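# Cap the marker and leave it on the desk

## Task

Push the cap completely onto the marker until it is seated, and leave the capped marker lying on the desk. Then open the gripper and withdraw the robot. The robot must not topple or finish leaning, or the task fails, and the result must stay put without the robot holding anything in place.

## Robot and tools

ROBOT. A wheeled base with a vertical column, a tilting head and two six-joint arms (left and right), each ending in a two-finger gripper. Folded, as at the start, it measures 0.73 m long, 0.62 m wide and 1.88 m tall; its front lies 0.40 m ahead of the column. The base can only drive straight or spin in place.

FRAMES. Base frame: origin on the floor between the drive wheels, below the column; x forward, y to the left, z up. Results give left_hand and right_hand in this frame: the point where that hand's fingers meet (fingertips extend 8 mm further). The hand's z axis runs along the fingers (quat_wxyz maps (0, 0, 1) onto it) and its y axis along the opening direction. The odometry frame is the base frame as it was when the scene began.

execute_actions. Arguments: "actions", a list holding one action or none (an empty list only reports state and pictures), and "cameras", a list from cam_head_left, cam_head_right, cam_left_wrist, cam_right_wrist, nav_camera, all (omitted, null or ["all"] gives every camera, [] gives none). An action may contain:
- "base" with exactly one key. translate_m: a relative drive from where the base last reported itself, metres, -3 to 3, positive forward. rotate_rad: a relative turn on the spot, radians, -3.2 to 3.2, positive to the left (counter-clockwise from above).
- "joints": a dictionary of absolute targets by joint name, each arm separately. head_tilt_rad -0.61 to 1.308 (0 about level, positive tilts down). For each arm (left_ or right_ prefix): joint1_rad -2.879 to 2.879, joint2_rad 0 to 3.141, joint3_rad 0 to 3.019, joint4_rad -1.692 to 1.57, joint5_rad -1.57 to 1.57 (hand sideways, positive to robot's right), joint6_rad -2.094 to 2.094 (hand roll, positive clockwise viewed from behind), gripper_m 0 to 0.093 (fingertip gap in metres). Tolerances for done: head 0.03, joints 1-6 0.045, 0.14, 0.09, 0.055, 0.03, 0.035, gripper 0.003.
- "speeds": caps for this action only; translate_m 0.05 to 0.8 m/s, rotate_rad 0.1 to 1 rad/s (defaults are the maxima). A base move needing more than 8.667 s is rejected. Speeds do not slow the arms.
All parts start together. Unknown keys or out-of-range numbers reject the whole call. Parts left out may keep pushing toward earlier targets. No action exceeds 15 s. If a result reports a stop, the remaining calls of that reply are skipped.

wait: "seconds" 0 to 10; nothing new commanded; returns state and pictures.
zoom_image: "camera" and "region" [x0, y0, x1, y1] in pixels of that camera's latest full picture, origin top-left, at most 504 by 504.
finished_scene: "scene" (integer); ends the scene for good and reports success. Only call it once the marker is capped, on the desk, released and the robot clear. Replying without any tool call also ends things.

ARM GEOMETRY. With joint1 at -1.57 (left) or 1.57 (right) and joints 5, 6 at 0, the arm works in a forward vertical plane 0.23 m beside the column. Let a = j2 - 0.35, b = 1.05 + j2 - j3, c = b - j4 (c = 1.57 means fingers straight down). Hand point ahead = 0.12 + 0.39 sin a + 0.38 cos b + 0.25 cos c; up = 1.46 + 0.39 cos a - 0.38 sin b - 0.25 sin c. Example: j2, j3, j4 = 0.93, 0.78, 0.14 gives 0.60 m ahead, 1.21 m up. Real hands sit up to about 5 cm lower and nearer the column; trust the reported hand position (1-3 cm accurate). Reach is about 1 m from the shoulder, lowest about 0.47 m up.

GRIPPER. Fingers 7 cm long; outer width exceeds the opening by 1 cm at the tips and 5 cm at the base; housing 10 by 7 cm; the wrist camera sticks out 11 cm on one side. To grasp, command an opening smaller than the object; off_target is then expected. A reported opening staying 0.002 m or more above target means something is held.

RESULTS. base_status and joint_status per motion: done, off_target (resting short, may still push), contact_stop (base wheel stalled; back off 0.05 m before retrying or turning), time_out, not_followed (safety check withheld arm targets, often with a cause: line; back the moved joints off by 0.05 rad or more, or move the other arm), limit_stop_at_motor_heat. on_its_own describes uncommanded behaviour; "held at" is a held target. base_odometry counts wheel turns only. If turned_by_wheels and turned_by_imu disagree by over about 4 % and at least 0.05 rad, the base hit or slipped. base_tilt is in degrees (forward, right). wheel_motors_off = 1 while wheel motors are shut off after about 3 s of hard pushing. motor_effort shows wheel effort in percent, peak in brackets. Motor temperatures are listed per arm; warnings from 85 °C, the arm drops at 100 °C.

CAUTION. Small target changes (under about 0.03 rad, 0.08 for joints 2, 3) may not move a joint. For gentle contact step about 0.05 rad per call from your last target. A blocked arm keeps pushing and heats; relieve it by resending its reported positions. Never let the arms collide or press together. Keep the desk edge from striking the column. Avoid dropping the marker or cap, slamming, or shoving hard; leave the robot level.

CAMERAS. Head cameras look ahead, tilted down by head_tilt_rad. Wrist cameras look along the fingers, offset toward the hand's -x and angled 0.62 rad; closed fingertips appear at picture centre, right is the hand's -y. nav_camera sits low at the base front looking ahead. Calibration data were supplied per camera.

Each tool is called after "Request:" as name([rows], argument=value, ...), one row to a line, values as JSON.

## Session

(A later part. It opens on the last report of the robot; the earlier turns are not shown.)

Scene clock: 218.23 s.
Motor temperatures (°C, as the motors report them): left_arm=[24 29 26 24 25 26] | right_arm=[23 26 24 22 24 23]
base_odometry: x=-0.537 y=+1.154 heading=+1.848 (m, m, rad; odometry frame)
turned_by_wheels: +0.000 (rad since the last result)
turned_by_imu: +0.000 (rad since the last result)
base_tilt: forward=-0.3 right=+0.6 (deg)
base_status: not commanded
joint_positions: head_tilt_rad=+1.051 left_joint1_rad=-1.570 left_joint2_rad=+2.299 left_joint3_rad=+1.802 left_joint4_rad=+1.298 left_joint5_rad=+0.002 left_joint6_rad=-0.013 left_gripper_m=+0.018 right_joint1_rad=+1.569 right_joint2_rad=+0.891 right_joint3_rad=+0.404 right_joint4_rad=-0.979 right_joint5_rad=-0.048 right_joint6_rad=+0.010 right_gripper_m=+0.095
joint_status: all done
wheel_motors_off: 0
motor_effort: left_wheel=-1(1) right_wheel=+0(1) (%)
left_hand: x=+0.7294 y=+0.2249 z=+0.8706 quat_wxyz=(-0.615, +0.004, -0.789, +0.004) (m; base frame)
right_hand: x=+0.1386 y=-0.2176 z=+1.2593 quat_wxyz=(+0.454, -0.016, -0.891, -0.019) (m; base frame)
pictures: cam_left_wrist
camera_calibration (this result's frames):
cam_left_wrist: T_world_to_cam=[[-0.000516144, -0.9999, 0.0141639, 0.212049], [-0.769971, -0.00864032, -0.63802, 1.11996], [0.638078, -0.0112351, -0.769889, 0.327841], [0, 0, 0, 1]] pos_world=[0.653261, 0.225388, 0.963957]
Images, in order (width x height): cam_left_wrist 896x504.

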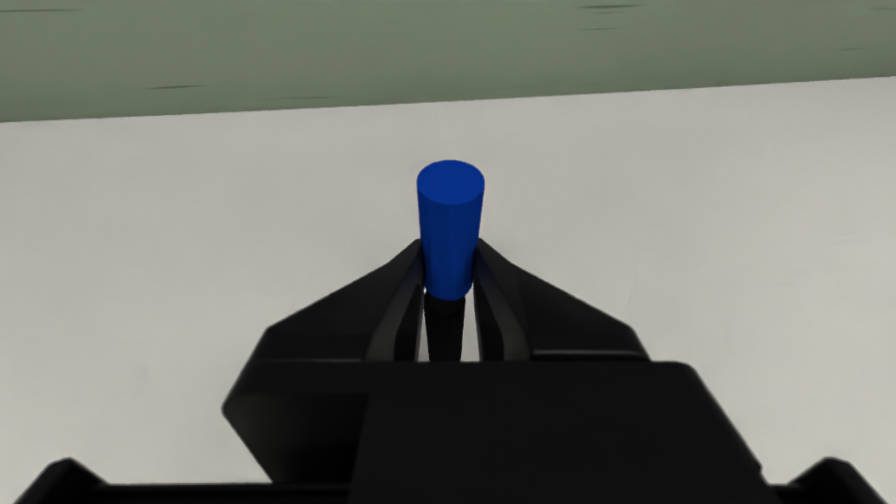

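Likely in. Continue.

Request:
execute_actions([
  {"joints":{"left_joint2_rad":2.36,"left_joint3_rad":1.875,"left_joint4_rad":1.265}},
], cameras=["cam_left_wrist","cam_head_right"])

Request:
zoom_image(camera="cam_head_right", region=[270,90,370,190])

Scene clock: 223.60 s.
Motor temperatures (°C, as the motors report them): left_arm=[24 29 26 24 25 26] | right_arm=[23 26 24 22 24 23]
base_odometry: x=-0.537 y=+1.154 heading=+1.848 (m, m, rad; odometry frame)
turned_by_wheels: +0.000 (rad since the last result)
turned_by_imu: +0.001 (rad since the last result)
base_tilt: forward=-0.4 right=+0.7 (deg)
base_status: not commanded
joint_positions: head_tilt_rad=+1.051 left_joint1_rad=-1.570 left_joint2_rad=+2.343 left_joint3_rad=+1.864 left_joint4_rad=+1.278 left_joint5_rad=+0.002 left_joint6_rad=-0.013 left_gripper_m=+0.018 right_joint1_rad=+1.569 right_joint2_rad=+0.891 right_joint3_rad=+0.404 right_joint4_rad=-0.979 right_joint5_rad=-0.048 right_joint6_rad=+0.010 right_gripper_m=+0.095
joint_status: all done
wheel_motors_off: 0
motor_effort: left_wheel=-1(1) right_wheel=+0(1) (%)
left_hand: x=+0.7297 y=+0.2250 z=+0.8550 quat_wxyz=(-0.614, +0.004, -0.789, +0.004) (m; base frame)
right_hand: x=+0.1386 y=-0.2176 z=+1.2593 quat_wxyz=(+0.454, -0.016, -0.891, -0.019) (m; base frame)
pictures: cam_head_right, cam_left_wrist
camera_calibration (this result's frames):
cam_head_right: T_world_to_cam=[[-0.0619079, -0.992745, 0.10308, -0.173495], [-0.903503, 0.0118587, -0.428418, 0.703421], [0.424087, -0.119655, -0.897682, 1.2816], [0, 0, 0, 1]] pos_world=[0.0812932, -0.0272277, 1.46971]
cam_left_wrist: T_world_to_cam=[[-0.00049339, -0.9999, 0.0141654, 0.212264], [-0.770944, -0.00864162, -0.636844, 1.10989], [0.636903, -0.0112349, -0.770862, 0.317336], [0, 0, 0, 1]] pos_world=[0.653657, 0.2254, 0.948443]
Images, in order (width x height): cam_head_right 896x504, cam_left_wrist 896x504.

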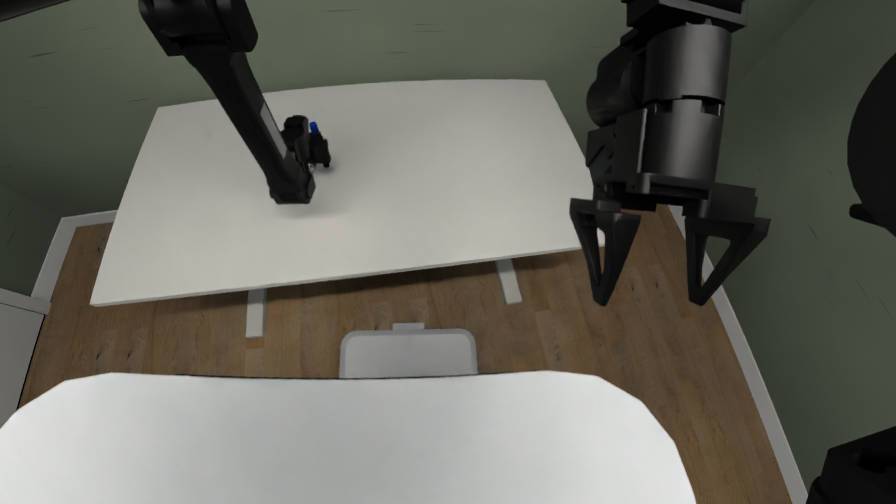

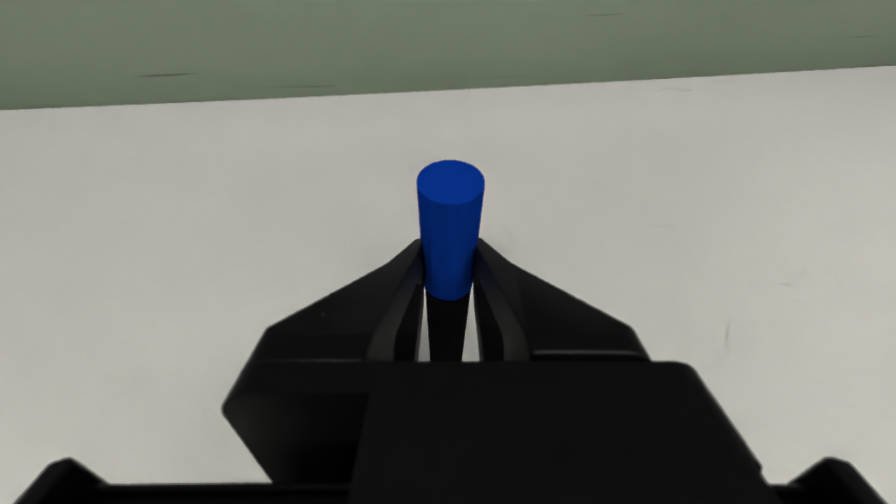

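Region (270, 90, 370, 190) of cam_head_right's 896x504 image, scaled by 5.040, with more detail than that image has.

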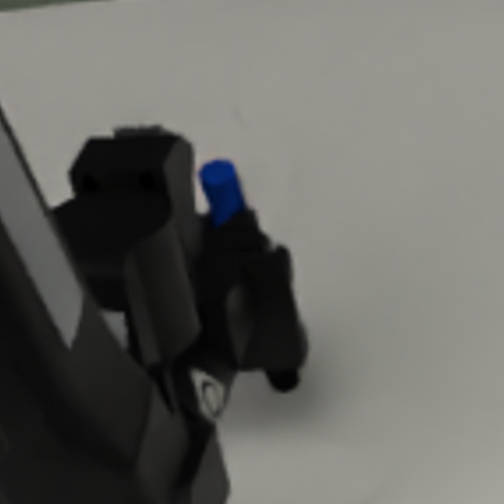

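Request:
execute_actions([
  {"joints":{"left_joint2_rad":2.41,"left_joint3_rad":1.95,"left_joint4_rad":1.24}},
], cameras=["cam_left_wrist"])

Request:
execute_actions([
  {"joints":{"left_joint2_rad":2.47,"left_joint3_rad":2.0,"left_joint4_rad":1.2}},
], cameras=["cam_left_wrist"])

Scene clock: 228.97 s.
Motor temperatures (°C, as the motors report them): left_arm=[24 29 26 24 25 26] | right_arm=[23 26 24 22 24 23]
base_odometry: x=-0.537 y=+1.154 heading=+1.848 (m, m, rad; odometry frame)
turned_by_wheels: +0.000 (rad since the last result)
turned_by_imu: +0.001 (rad since the last result)
base_tilt: forward=-0.4 right=+0.6 (deg)
base_status: not commanded
joint_positions: head_tilt_rad=+1.051 left_joint1_rad=-1.570 left_joint2_rad=+2.373 left_joint3_rad=+1.945 left_joint4_rad=+1.261 left_joint5_rad=+0.002 left_joint6_rad=-0.013 left_gripper_m=+0.018 right_joint1_rad=+1.569 right_joint2_rad=+0.891 right_joint3_rad=+0.404 right_joint4_rad=-0.979 right_joint5_rad=-0.048 right_joint6_rad=+0.010 right_gripper_m=+0.095
joint_status: all done
wheel_motors_off: 0
motor_effort: left_wheel=-1(1) right_wheel=+0(1) (%)
left_hand: x=+0.7459 y=+0.2250 z=+0.8539 quat_wxyz=(-0.627, +0.004, -0.779, +0.004) (m; base frame)
right_hand: x=+0.1386 y=-0.2176 z=+1.2593 quat_wxyz=(+0.454, -0.016, -0.891, -0.019) (m; base frame)
pictures: cam_left_wrist
camera_calibration (this result's frames):
cam_left_wrist: T_world_to_cam=[[-0.000993386, -0.9999, 0.0141259, 0.212702], [-0.749135, -0.00861314, -0.662361, 1.12725], [0.662417, -0.0112402, -0.749051, 0.268475], [0, 0, 0, 1]] pos_world=[0.666834, 0.225408, 0.944746]
Images, in order (width x height): cam_left_wrist 896x504.

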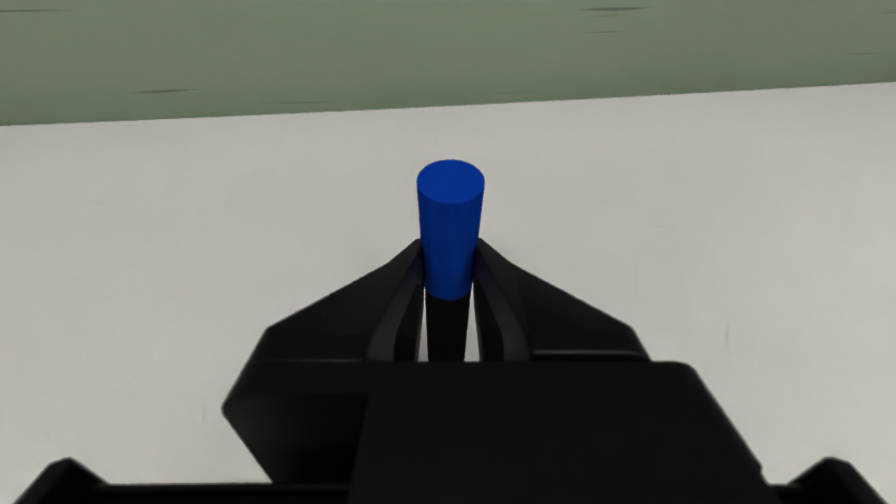

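Scene clock: 229.53 s.
Motor temperatures (°C, as the motors report them): left_arm=[24 29 26 24 25 26] | right_arm=[23 26 24 22 24 23]
base_odometry: x=-0.537 y=+1.154 heading=+1.848 (m, m, rad; odometry frame)
turned_by_wheels: +0.000 (rad since the last result)
turned_by_imu: +0.000 (rad since the last result)
base_tilt: forward=-0.4 right=+0.5 (deg)
base_status: not commanded
joint_positions: head_tilt_rad=+1.051 left_joint1_rad=-1.570 left_joint2_rad=+2.401 left_joint3_rad=+2.010 left_joint4_rad=+1.243 left_joint5_rad=+0.002 left_joint6_rad=-0.011 left_gripper_m=+0.018 right_joint1_rad=+1.569 right_joint2_rad=+0.891 right_joint3_rad=+0.404 right_joint4_rad=-0.979 right_joint5_rad=-0.048 right_joint6_rad=+0.010 right_gripper_m=+0.095
joint_status: all done
wheel_motors_off: 0
motor_effort: left_wheel=+0(1) right_wheel=+0(1) (%)
left_hand: x=+0.7567 y=+0.2250 z=+0.8510 quat_wxyz=(-0.635, +0.004, -0.772, +0.004) (m; base frame)
right_hand: x=+0.1386 y=-0.2176 z=+1.2593 quat_wxyz=(+0.454, -0.016, -0.891, -0.019) (m; base frame)
pictures: cam_left_wrist
camera_calibration (this result's frames):
cam_left_wrist: T_world_to_cam=[[-0.00158296, -0.999919, 0.0125977, 0.214511], [-0.735851, -0.00736573, -0.677104, 1.13563], [0.677142, -0.0103419, -0.73578, 0.236582], [0, 0, 0, 1]] pos_world=[0.675794, 0.225305, 0.94031]
Images, in order (width x height): cam_left_wrist 896x504.

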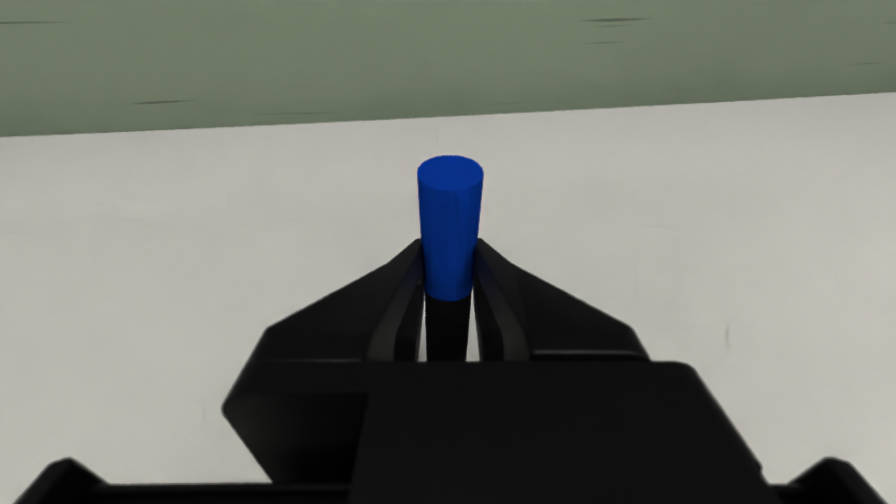

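Request:
execute_actions([
  {"joints":{"left_joint2_rad":2.44,"left_joint3_rad":1.86,"left_joint4_rad":1.22}},
], cameras=["cam_left_wrist"])

Scene clock: 235.27 s.
Motor temperatures (°C, as the motors report them): left_arm=[24 28 26 24 25 26] | right_arm=[23 26 24 22 24 23]
base_odometry: x=-0.537 y=+1.154 heading=+1.848 (m, m, rad; odometry frame)
turned_by_wheels: +0.000 (rad since the last result)
turned_by_imu: +0.001 (rad since the last result)
base_tilt: forward=-0.2 right=+0.8 (deg)
base_status: not commanded
joint_positions: head_tilt_rad=+1.051 left_joint1_rad=-1.570 left_joint2_rad=+2.366 left_joint3_rad=+1.900 left_joint4_rad=+1.273 left_joint5_rad=+0.000 left_joint6_rad=-0.011 left_gripper_m=+0.018 right_joint1_rad=+1.569 right_joint2_rad=+0.891 right_joint3_rad=+0.404 right_joint4_rad=-0.979 right_joint5_rad=-0.048 right_joint6_rad=+0.010 right_gripper_m=+0.095
joint_status: all done
wheel_motors_off: 0
motor_effort: left_wheel=+0(1) right_wheel=+0(1) (%)
left_hand: x=+0.7316 y=+0.2253 z=+0.8493 quat_wxyz=(-0.617, +0.004, -0.787, +0.003) (m; base frame)
right_hand: x=+0.1386 y=-0.2176 z=+1.2593 quat_wxyz=(+0.454, -0.016, -0.891, -0.019) (m; base frame)
pictures: cam_left_wrist
camera_calibration (this result's frames):
cam_left_wrist: T_world_to_cam=[[0.000877325, -0.999925, 0.0122223, 0.213332], [-0.765804, -0.00853166, -0.643018, 1.10921], [0.643074, -0.00879576, -0.765754, 0.302357], [0, 0, 0, 1]] pos_world=[0.654809, 0.225439, 0.942162]
Images, in order (width x height): cam_left_wrist 896x504.

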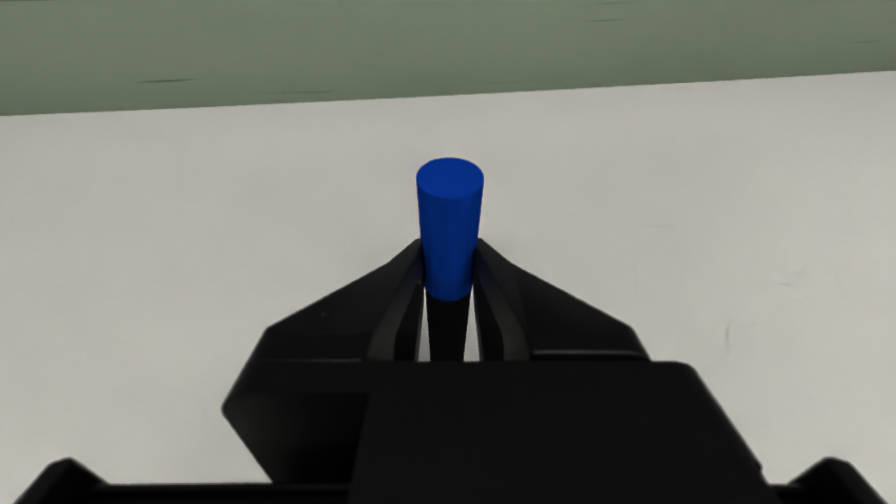

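Upright again. Push harder.

Request:
execute_actions([
  {"joints":{"left_joint2_rad":2.50,"left_joint3_rad":1.85,"left_joint4_rad":1.18}},
], cameras=["cam_left_wrist"])

Scene clock: 239.43 s.
Motor temperatures (°C, as the motors report them): left_arm=[24 28 26 24 25 26] | right_arm=[23 26 24 22 24 23]
base_odometry: x=-0.537 y=+1.154 heading=+1.848 (m, m, rad; odometry frame)
turned_by_wheels: +0.000 (rad since the last result)
turned_by_imu: +0.001 (rad since the last result)
base_tilt: forward=-0.3 right=+0.6 (deg)
base_status: not commanded
joint_positions: head_tilt_rad=+1.051 left_joint1_rad=-1.570 left_joint2_rad=+2.367 left_joint3_rad=+1.898 left_joint4_rad=+1.273 left_joint5_rad=+0.000 left_joint6_rad=-0.011 left_gripper_m=+0.018 right_joint1_rad=+1.569 right_joint2_rad=+0.891 right_joint3_rad=+0.404 right_joint4_rad=-0.979 right_joint5_rad=-0.048 right_joint6_rad=+0.010 right_gripper_m=+0.095
joint_status: left_joint4_rad time_out (moved +0.000 of -0.093); the others done
wheel_motors_off: 0
on_its_own: left_joint4_rad reads +1.273 and still pushes toward +1.180 since a time_out
motor_effort: left_wheel=-1(1) right_wheel=+0(0) (%)
left_hand: x=+0.7300 y=+0.2253 z=+0.8480 quat_wxyz=(-0.616, +0.004, -0.788, +0.003) (m; base frame)
right_hand: x=+0.1386 y=-0.2176 z=+1.2593 quat_wxyz=(+0.454, -0.016, -0.891, -0.019) (m; base frame)
pictures: cam_left_wrist
camera_calibration (this result's frames):
cam_left_wrist: T_world_to_cam=[[0.00092185, -0.999925, 0.0122207, 0.213318], [-0.768007, -0.00853458, -0.640385, 1.10656], [0.640441, -0.00879525, -0.767957, 0.306167], [0, 0, 0, 1]] pos_world=[0.65357, 0.225439, 0.941143]
Images, in order (width x height): cam_left_wrist 896x504.

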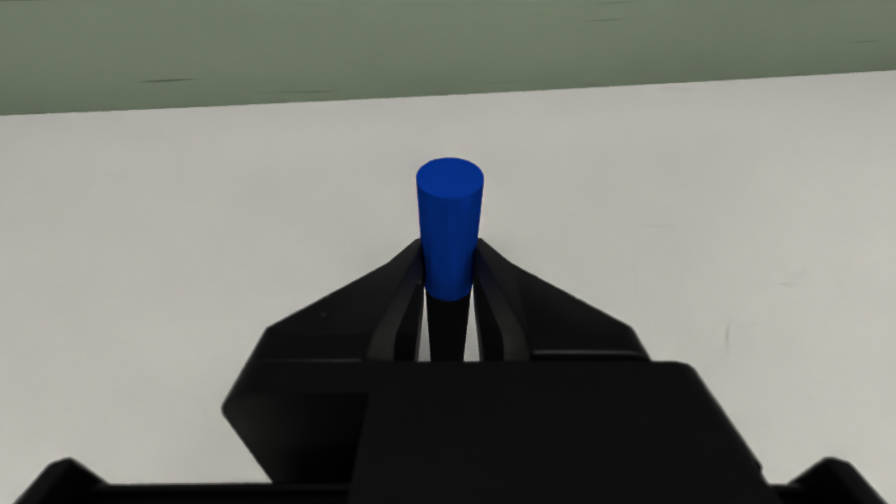

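Request:
execute_actions([
  {"joints":{"left_joint2_rad":2.59,"left_joint3_rad":1.83,"left_joint4_rad":1.12}},
], cameras=["cam_left_wrist"])

Request:
zoom_image(camera="cam_left_wrist", region=[400,240,500,370])

Scene clock: 246.13 s.
Motor temperatures (°C, as the motors report them): left_arm=[24 28 26 24 25 26] | right_arm=[23 26 24 22 24 23]
base_odometry: x=-0.537 y=+1.154 heading=+1.848 (m, m, rad; odometry frame)
turned_by_wheels: +0.000 (rad since the last result)
turned_by_imu: +0.002 (rad since the last result)
base_tilt: forward=-0.3 right=+0.7 (deg)
base_status: not commanded
joint_positions: head_tilt_rad=+1.051 left_joint1_rad=-1.570 left_joint2_rad=+2.375 left_joint3_rad=+1.903 left_joint4_rad=+1.273 left_joint5_rad=-0.002 left_joint6_rad=-0.011 left_gripper_m=+0.018 right_joint1_rad=+1.569 right_joint2_rad=+0.891 right_joint3_rad=+0.404 right_joint4_rad=-0.979 right_joint5_rad=-0.048 right_joint6_rad=+0.010 right_gripper_m=+0.095
joint_status: left_joint2_rad time_out (moved +0.007 of +0.223); left_joint4_rad time_out (moved +0.000 of -0.153); the others done
wheel_motors_off: 0
on_its_own: left_joint2_rad reads +2.375 and still pushes toward +2.590 since a time_out; left_joint4_rad reads +1.273 and still pushes toward +1.120 since a time_out
motor_effort: left_wheel=-1(1) right_wheel=+0(0) (%)
left_hand: x=+0.7275 y=+0.2256 z=+0.8447 quat_wxyz=(-0.615, +0.005, -0.788, +0.002) (m; base frame)
right_hand: x=+0.1386 y=-0.2176 z=+1.2593 quat_wxyz=(+0.454, -0.016, -0.891, -0.019) (m; base frame)
pictures: cam_left_wrist
camera_calibration (this result's frames):
cam_left_wrist: T_world_to_cam=[[0.00280631, -0.999927, 0.011755, 0.212713], [-0.769697, -0.00966435, -0.638337, 1.1023], [0.638404, -0.0072564, -0.769667, 0.307772], [0, 0, 0, 1]] pos_world=[0.651353, 0.225584, 0.938018]
Images, in order (width x height): cam_left_wrist 896x504.

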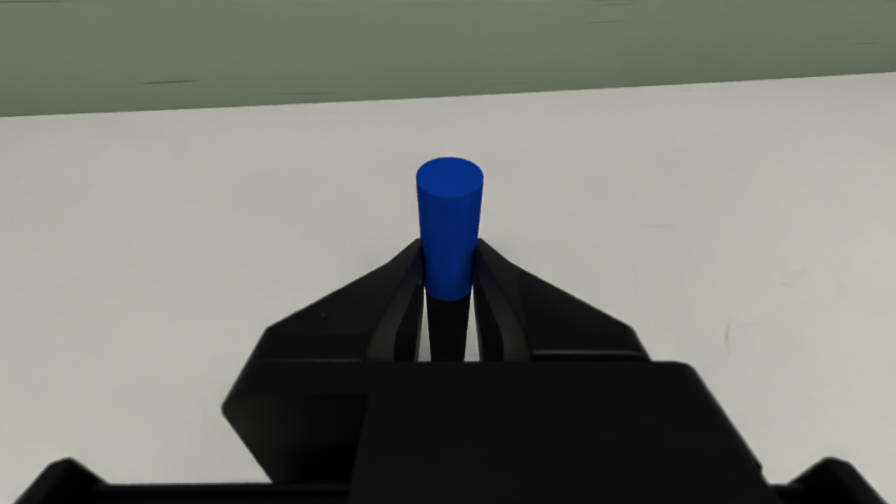

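Region (400, 240, 500, 370) of cam_left_wrist's 896x504 image, scaled by 3.877, with more detail than that image has; it fills the left 388 columns of this view, and the rest is white.

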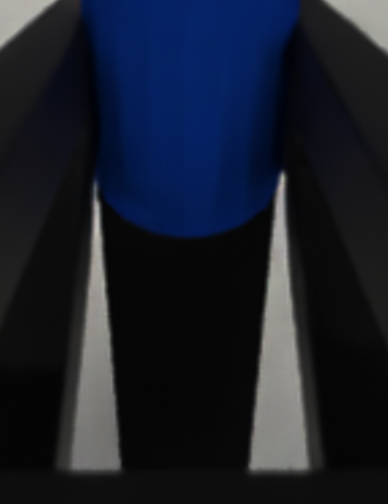

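Request:
execute_actions([
  {"joints":{"left_joint2_rad":2.70,"left_joint3_rad":1.80,"left_joint4_rad":1.06}},
], cameras=["cam_left_wrist"])

Request:
execute_actions([
  {"joints":{"left_joint2_rad":2.37,"left_joint3_rad":1.90,"left_joint4_rad":1.273}},
], cameras=[])

Request:
execute_actions([
  {"joints":{"left_gripper_m":0.06}},
], cameras=["cam_left_wrist"])

Request:
execute_actions([
  {"base":{"translate_m":-0.1},"joints":{"left_joint4_rad":1.5}},
], cameras=["cam_left_wrist"])

Scene clock: 256.50 s.
Motor temperatures (°C, as the motors report them): left_arm=[24 27 26 24 25 26] | right_arm=[23 26 24 22 24 23]
base_odometry: x=-0.537 y=+1.154 heading=+1.848 (m, m, rad; odometry frame)
turned_by_wheels: +0.000 (rad since the last result)
turned_by_imu: +0.002 (rad since the last result)
base_tilt: forward=-0.2 right=+0.6 (deg)
base_status: not commanded
joint_positions: head_tilt_rad=+1.051 left_joint1_rad=-1.570 left_joint2_rad=+2.383 left_joint3_rad=+1.908 left_joint4_rad=+1.273 left_joint5_rad=-0.002 left_joint6_rad=-0.011 left_gripper_m=+0.018 right_joint1_rad=+1.569 right_joint2_rad=+0.891 right_joint3_rad=+0.404 right_joint4_rad=-0.979 right_joint5_rad=-0.048 right_joint6_rad=+0.010 right_gripper_m=+0.095
joint_status: left_joint2_rad time_out (moved +0.008 of +0.325); left_joint3_rad time_out (moved +0.005 of -0.103); left_joint4_rad time_out (moved +0.000 of -0.213)
wheel_motors_off: 0
on_its_own: left_joint2_rad reads +2.383 and still pushes toward +2.700 since a time_out; left_joint3_rad reads +1.908 and still pushes toward +1.800 since a time_out; left_joint4_rad reads +1.273 and still pushes toward +1.060 since a time_out
motor_effort: left_wheel=-1(1) right_wheel=+0(0) (%)
left_hand: x=+0.7246 y=+0.2257 z=+0.8409 quat_wxyz=(-0.614, +0.005, -0.790, +0.002) (m; base frame)
right_hand: x=+0.1386 y=-0.2176 z=+1.2593 quat_wxyz=(+0.454, -0.016, -0.891, -0.019) (m; base frame)
pictures: cam_left_wrist
camera_calibration (this result's frames):
cam_left_wrist: T_world_to_cam=[[0.00321886, -0.999927, 0.0116526, 0.21262], [-0.77188, -0.00989276, -0.635692, 1.09702], [0.63576, -0.00694822, -0.771855, 0.310441], [0, 0, 0, 1]] pos_world=[0.648716, 0.225614, 0.934504]
Images, in order (width x height): cam_left_wrist 896x504.

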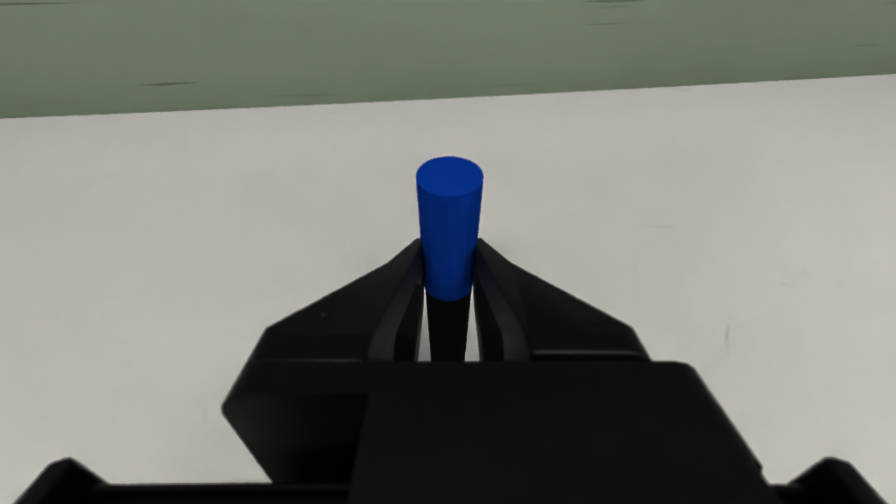

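not run: a stop came earlier in this reply.

not run: a stop came earlier in this reply.

not run: a stop came earlier in this reply.

Request:
execute_actions([
  {"joints":{"left_joint2_rad":2.36,"left_joint3_rad":1.90,"left_joint4_rad":1.273}},
], cameras=[])

Request:
execute_actions([
  {"joints":{"left_gripper_m":0.06}},
], cameras=["cam_left_wrist"])

Request:
execute_actions([
  {"base":{"translate_m":-0.25}},
], cameras=["cam_left_wrist","cam_head_right"])

Request:
zoom_image(camera="cam_head_right", region=[310,60,390,140])

Scene clock: 262.60 s.
Motor temperatures (°C, as the motors report them): left_arm=[24 27 26 25 25 26] | right_arm=[23 26 24 22 24 23]
base_odometry: x=-0.537 y=+1.154 heading=+1.848 (m, m, rad; odometry frame)
turned_by_wheels: +0.000 (rad since the last result)
turned_by_imu: +0.001 (rad since the last result)
base_tilt: forward=-0.4 right=+0.6 (deg)
base_status: not commanded
joint_positions: head_tilt_rad=+1.051 left_joint1_rad=-1.570 left_joint2_rad=+2.371 left_joint3_rad=+1.908 left_joint4_rad=+1.292 left_joint5_rad=-0.002 left_joint6_rad=-0.011 left_gripper_m=+0.018 right_joint1_rad=+1.569 right_joint2_rad=+0.891 right_joint3_rad=+0.404 right_joint4_rad=-0.979 right_joint5_rad=-0.048 right_joint6_rad=+0.010 right_gripper_m=+0.095
joint_status: all done
wheel_motors_off: 0
motor_effort: left_wheel=-1(1) right_wheel=+1(1) (%)
left_hand: x=+0.7330 y=+0.2257 z=+0.8530 quat_wxyz=(-0.626, +0.005, -0.780, +0.002) (m; base frame)
right_hand: x=+0.1386 y=-0.2176 z=+1.2593 quat_wxyz=(+0.454, -0.016, -0.891, -0.019) (m; base frame)
pictures: none
No camera images: the call's "cameras" was empty. Leave "cameras" out to get every camera's image.

Scene clock: 263.23 s.
Motor temperatures (°C, as the motors report them): left_arm=[24 27 26 25 25 26] | right_arm=[23 26 24 22 24 23]
base_odometry: x=-0.537 y=+1.154 heading=+1.848 (m, m, rad; odometry frame)
turned_by_wheels: +0.000 (rad since the last result)
turned_by_imu: +0.000 (rad since the last result)
base_tilt: forward=-0.4 right=+0.6 (deg)
base_status: not commanded
joint_positions: head_tilt_rad=+1.051 left_joint1_rad=-1.570 left_joint2_rad=+2.371 left_joint3_rad=+1.904 left_joint4_rad=+1.287 left_joint5_rad=-0.002 left_joint6_rad=-0.011 left_gripper_m=+0.060 right_joint1_rad=+1.569 right_joint2_rad=+0.891 right_joint3_rad=+0.404 right_joint4_rad=-0.979 right_joint5_rad=-0.048 right_joint6_rad=+0.010 right_gripper_m=+0.095
joint_status: all done
wheel_motors_off: 0
motor_effort: left_wheel=-1(1) right_wheel=+1(1) (%)
left_hand: x=+0.7309 y=+0.2257 z=+0.8507 quat_wxyz=(-0.623, +0.005, -0.783, +0.002) (m; base frame)
right_hand: x=+0.1386 y=-0.2176 z=+1.2593 quat_wxyz=(+0.454, -0.016, -0.891, -0.019) (m; base frame)
pictures: cam_left_wrist
camera_calibration (this result's frames):
cam_left_wrist: T_world_to_cam=[[0.00293909, -0.999927, 0.0117122, 0.212635], [-0.757378, -0.00987365, -0.652902, 1.11211], [0.65297, -0.00695163, -0.757352, 0.289034], [0, 0, 0, 1]] pos_world=[0.652936, 0.22561, 0.942511]
Images, in order (width x height): cam_left_wrist 896x504.

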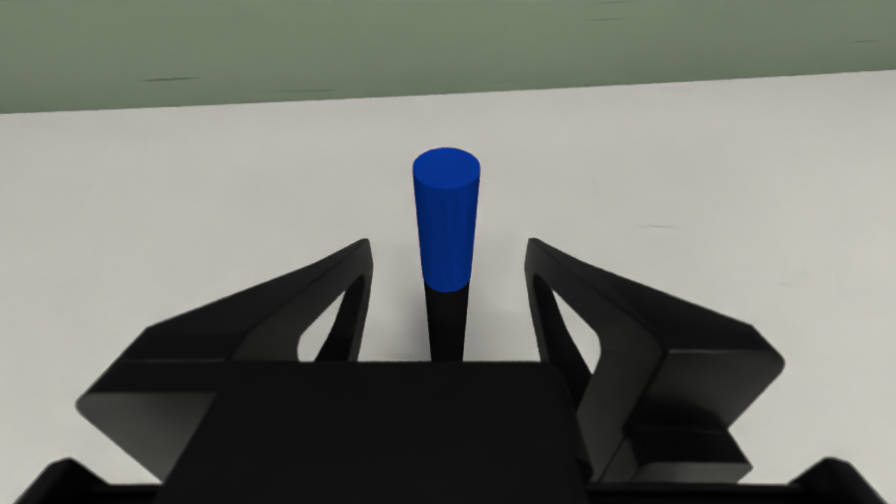

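Scene clock: 265.10 s.
Motor temperatures (°C, as the motors report them): left_arm=[24 28 26 25 25 26] | right_arm=[23 26 24 22 24 23]
base_odometry: x=-0.468 y=+0.914 heading=+1.849 (m, m, rad; odometry frame)
turned_by_wheels: +0.002 (rad since the last result)
turned_by_imu: +0.003 (rad since the last result)
base_tilt: forward=-0.5 right=+0.7 (deg)
base_status: done
joint_positions: head_tilt_rad=+1.051 left_joint1_rad=-1.570 left_joint2_rad=+2.369 left_joint3_rad=+1.896 left_joint4_rad=+1.286 left_joint5_rad=-0.002 left_joint6_rad=-0.011 left_gripper_m=+0.060 right_joint1_rad=+1.569 right_joint2_rad=+0.891 right_joint3_rad=+0.402 right_joint4_rad=-0.979 right_joint5_rad=-0.048 right_joint6_rad=+0.010 right_gripper_m=+0.095
joint_status: not commanded
wheel_motors_off: 0
motor_effort: left_wheel=+1(47) right_wheel=-1(34) (%)
left_hand: x=+0.7288 y=+0.2256 z=+0.8496 quat_wxyz=(-0.620, +0.005, -0.785, +0.002) (m; base frame)
right_hand: x=+0.1374 y=-0.2176 z=+1.2598 quat_wxyz=(+0.455, -0.016, -0.890, -0.019) (m; base frame)
pictures: cam_head_right, cam_left_wrist
camera_calibration (this result's frames):
cam_head_right: T_world_to_cam=[[-0.0619002, -0.992745, 0.103085, -0.173502], [-0.903535, 0.0118587, -0.428351, 0.703319], [0.424021, -0.119655, -0.897713, 1.28165], [0, 0, 0, 1]] pos_world=[0.081288, -0.0272277, 1.46971]
cam_left_wrist: T_world_to_cam=[[0.00265352, -0.999927, 0.011783, 0.212737], [-0.761847, -0.00965398, -0.647685, 1.10858], [0.647751, -0.00725824, -0.761817, 0.297244], [0, 0, 0, 1]] pos_world=[0.651466, 0.225581, 0.941951]
Images, in order (width x height): cam_head_right 896x504, cam_left_wrist 896x504.

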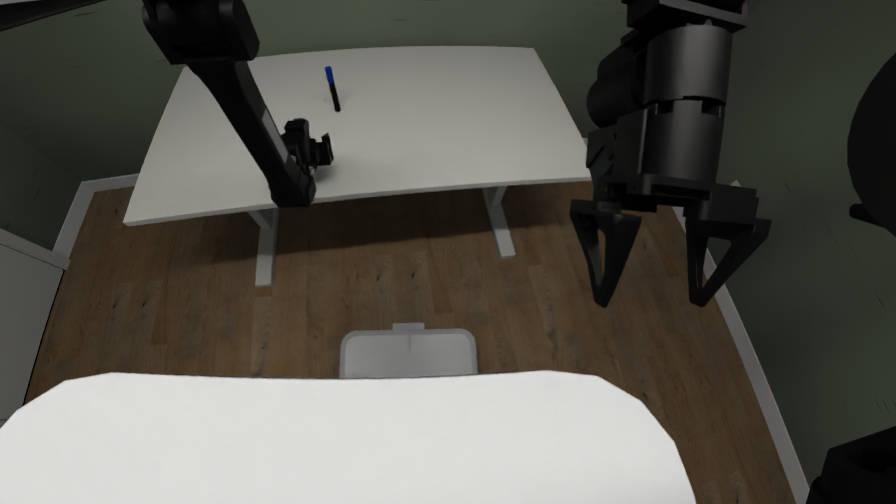

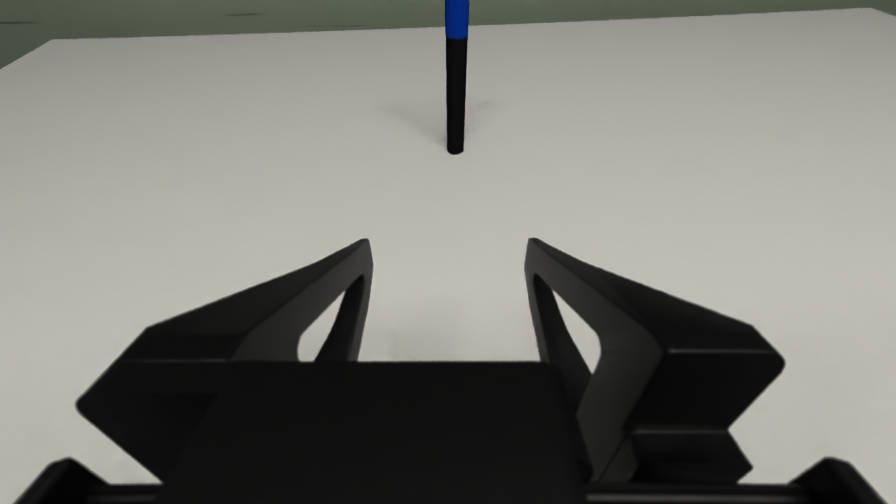

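Region (310, 60, 390, 140) of cam_head_right's 896x504 image, scaled by 6.300, with more detail than that image has.

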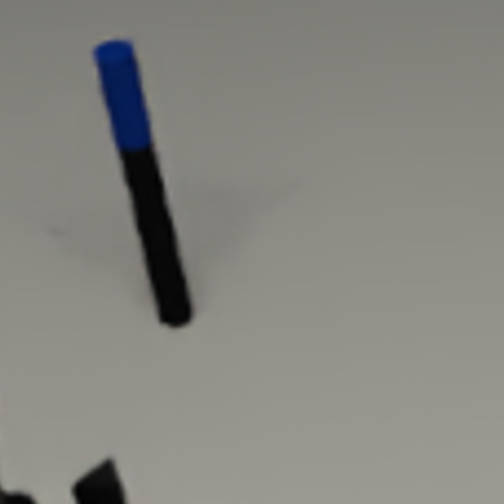

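Request:
zoom_image(camera="cam_left_wrist", region=[420,0,500,80])

Region (420, 0, 500, 80) of cam_left_wrist's 896x504 image, scaled by 6.300, with more detail than that image has.

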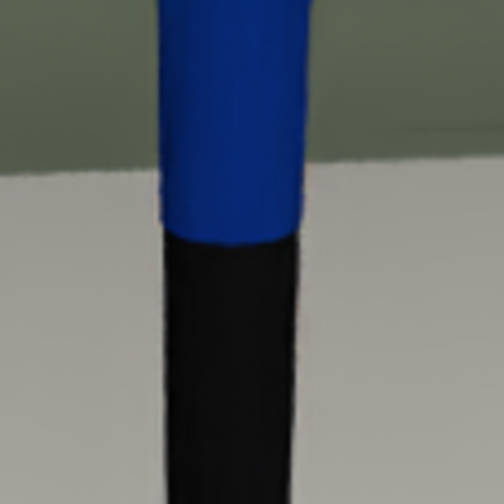

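No gap.

Request:
finished_scene(scene=1)

The scene is finished: the task was done.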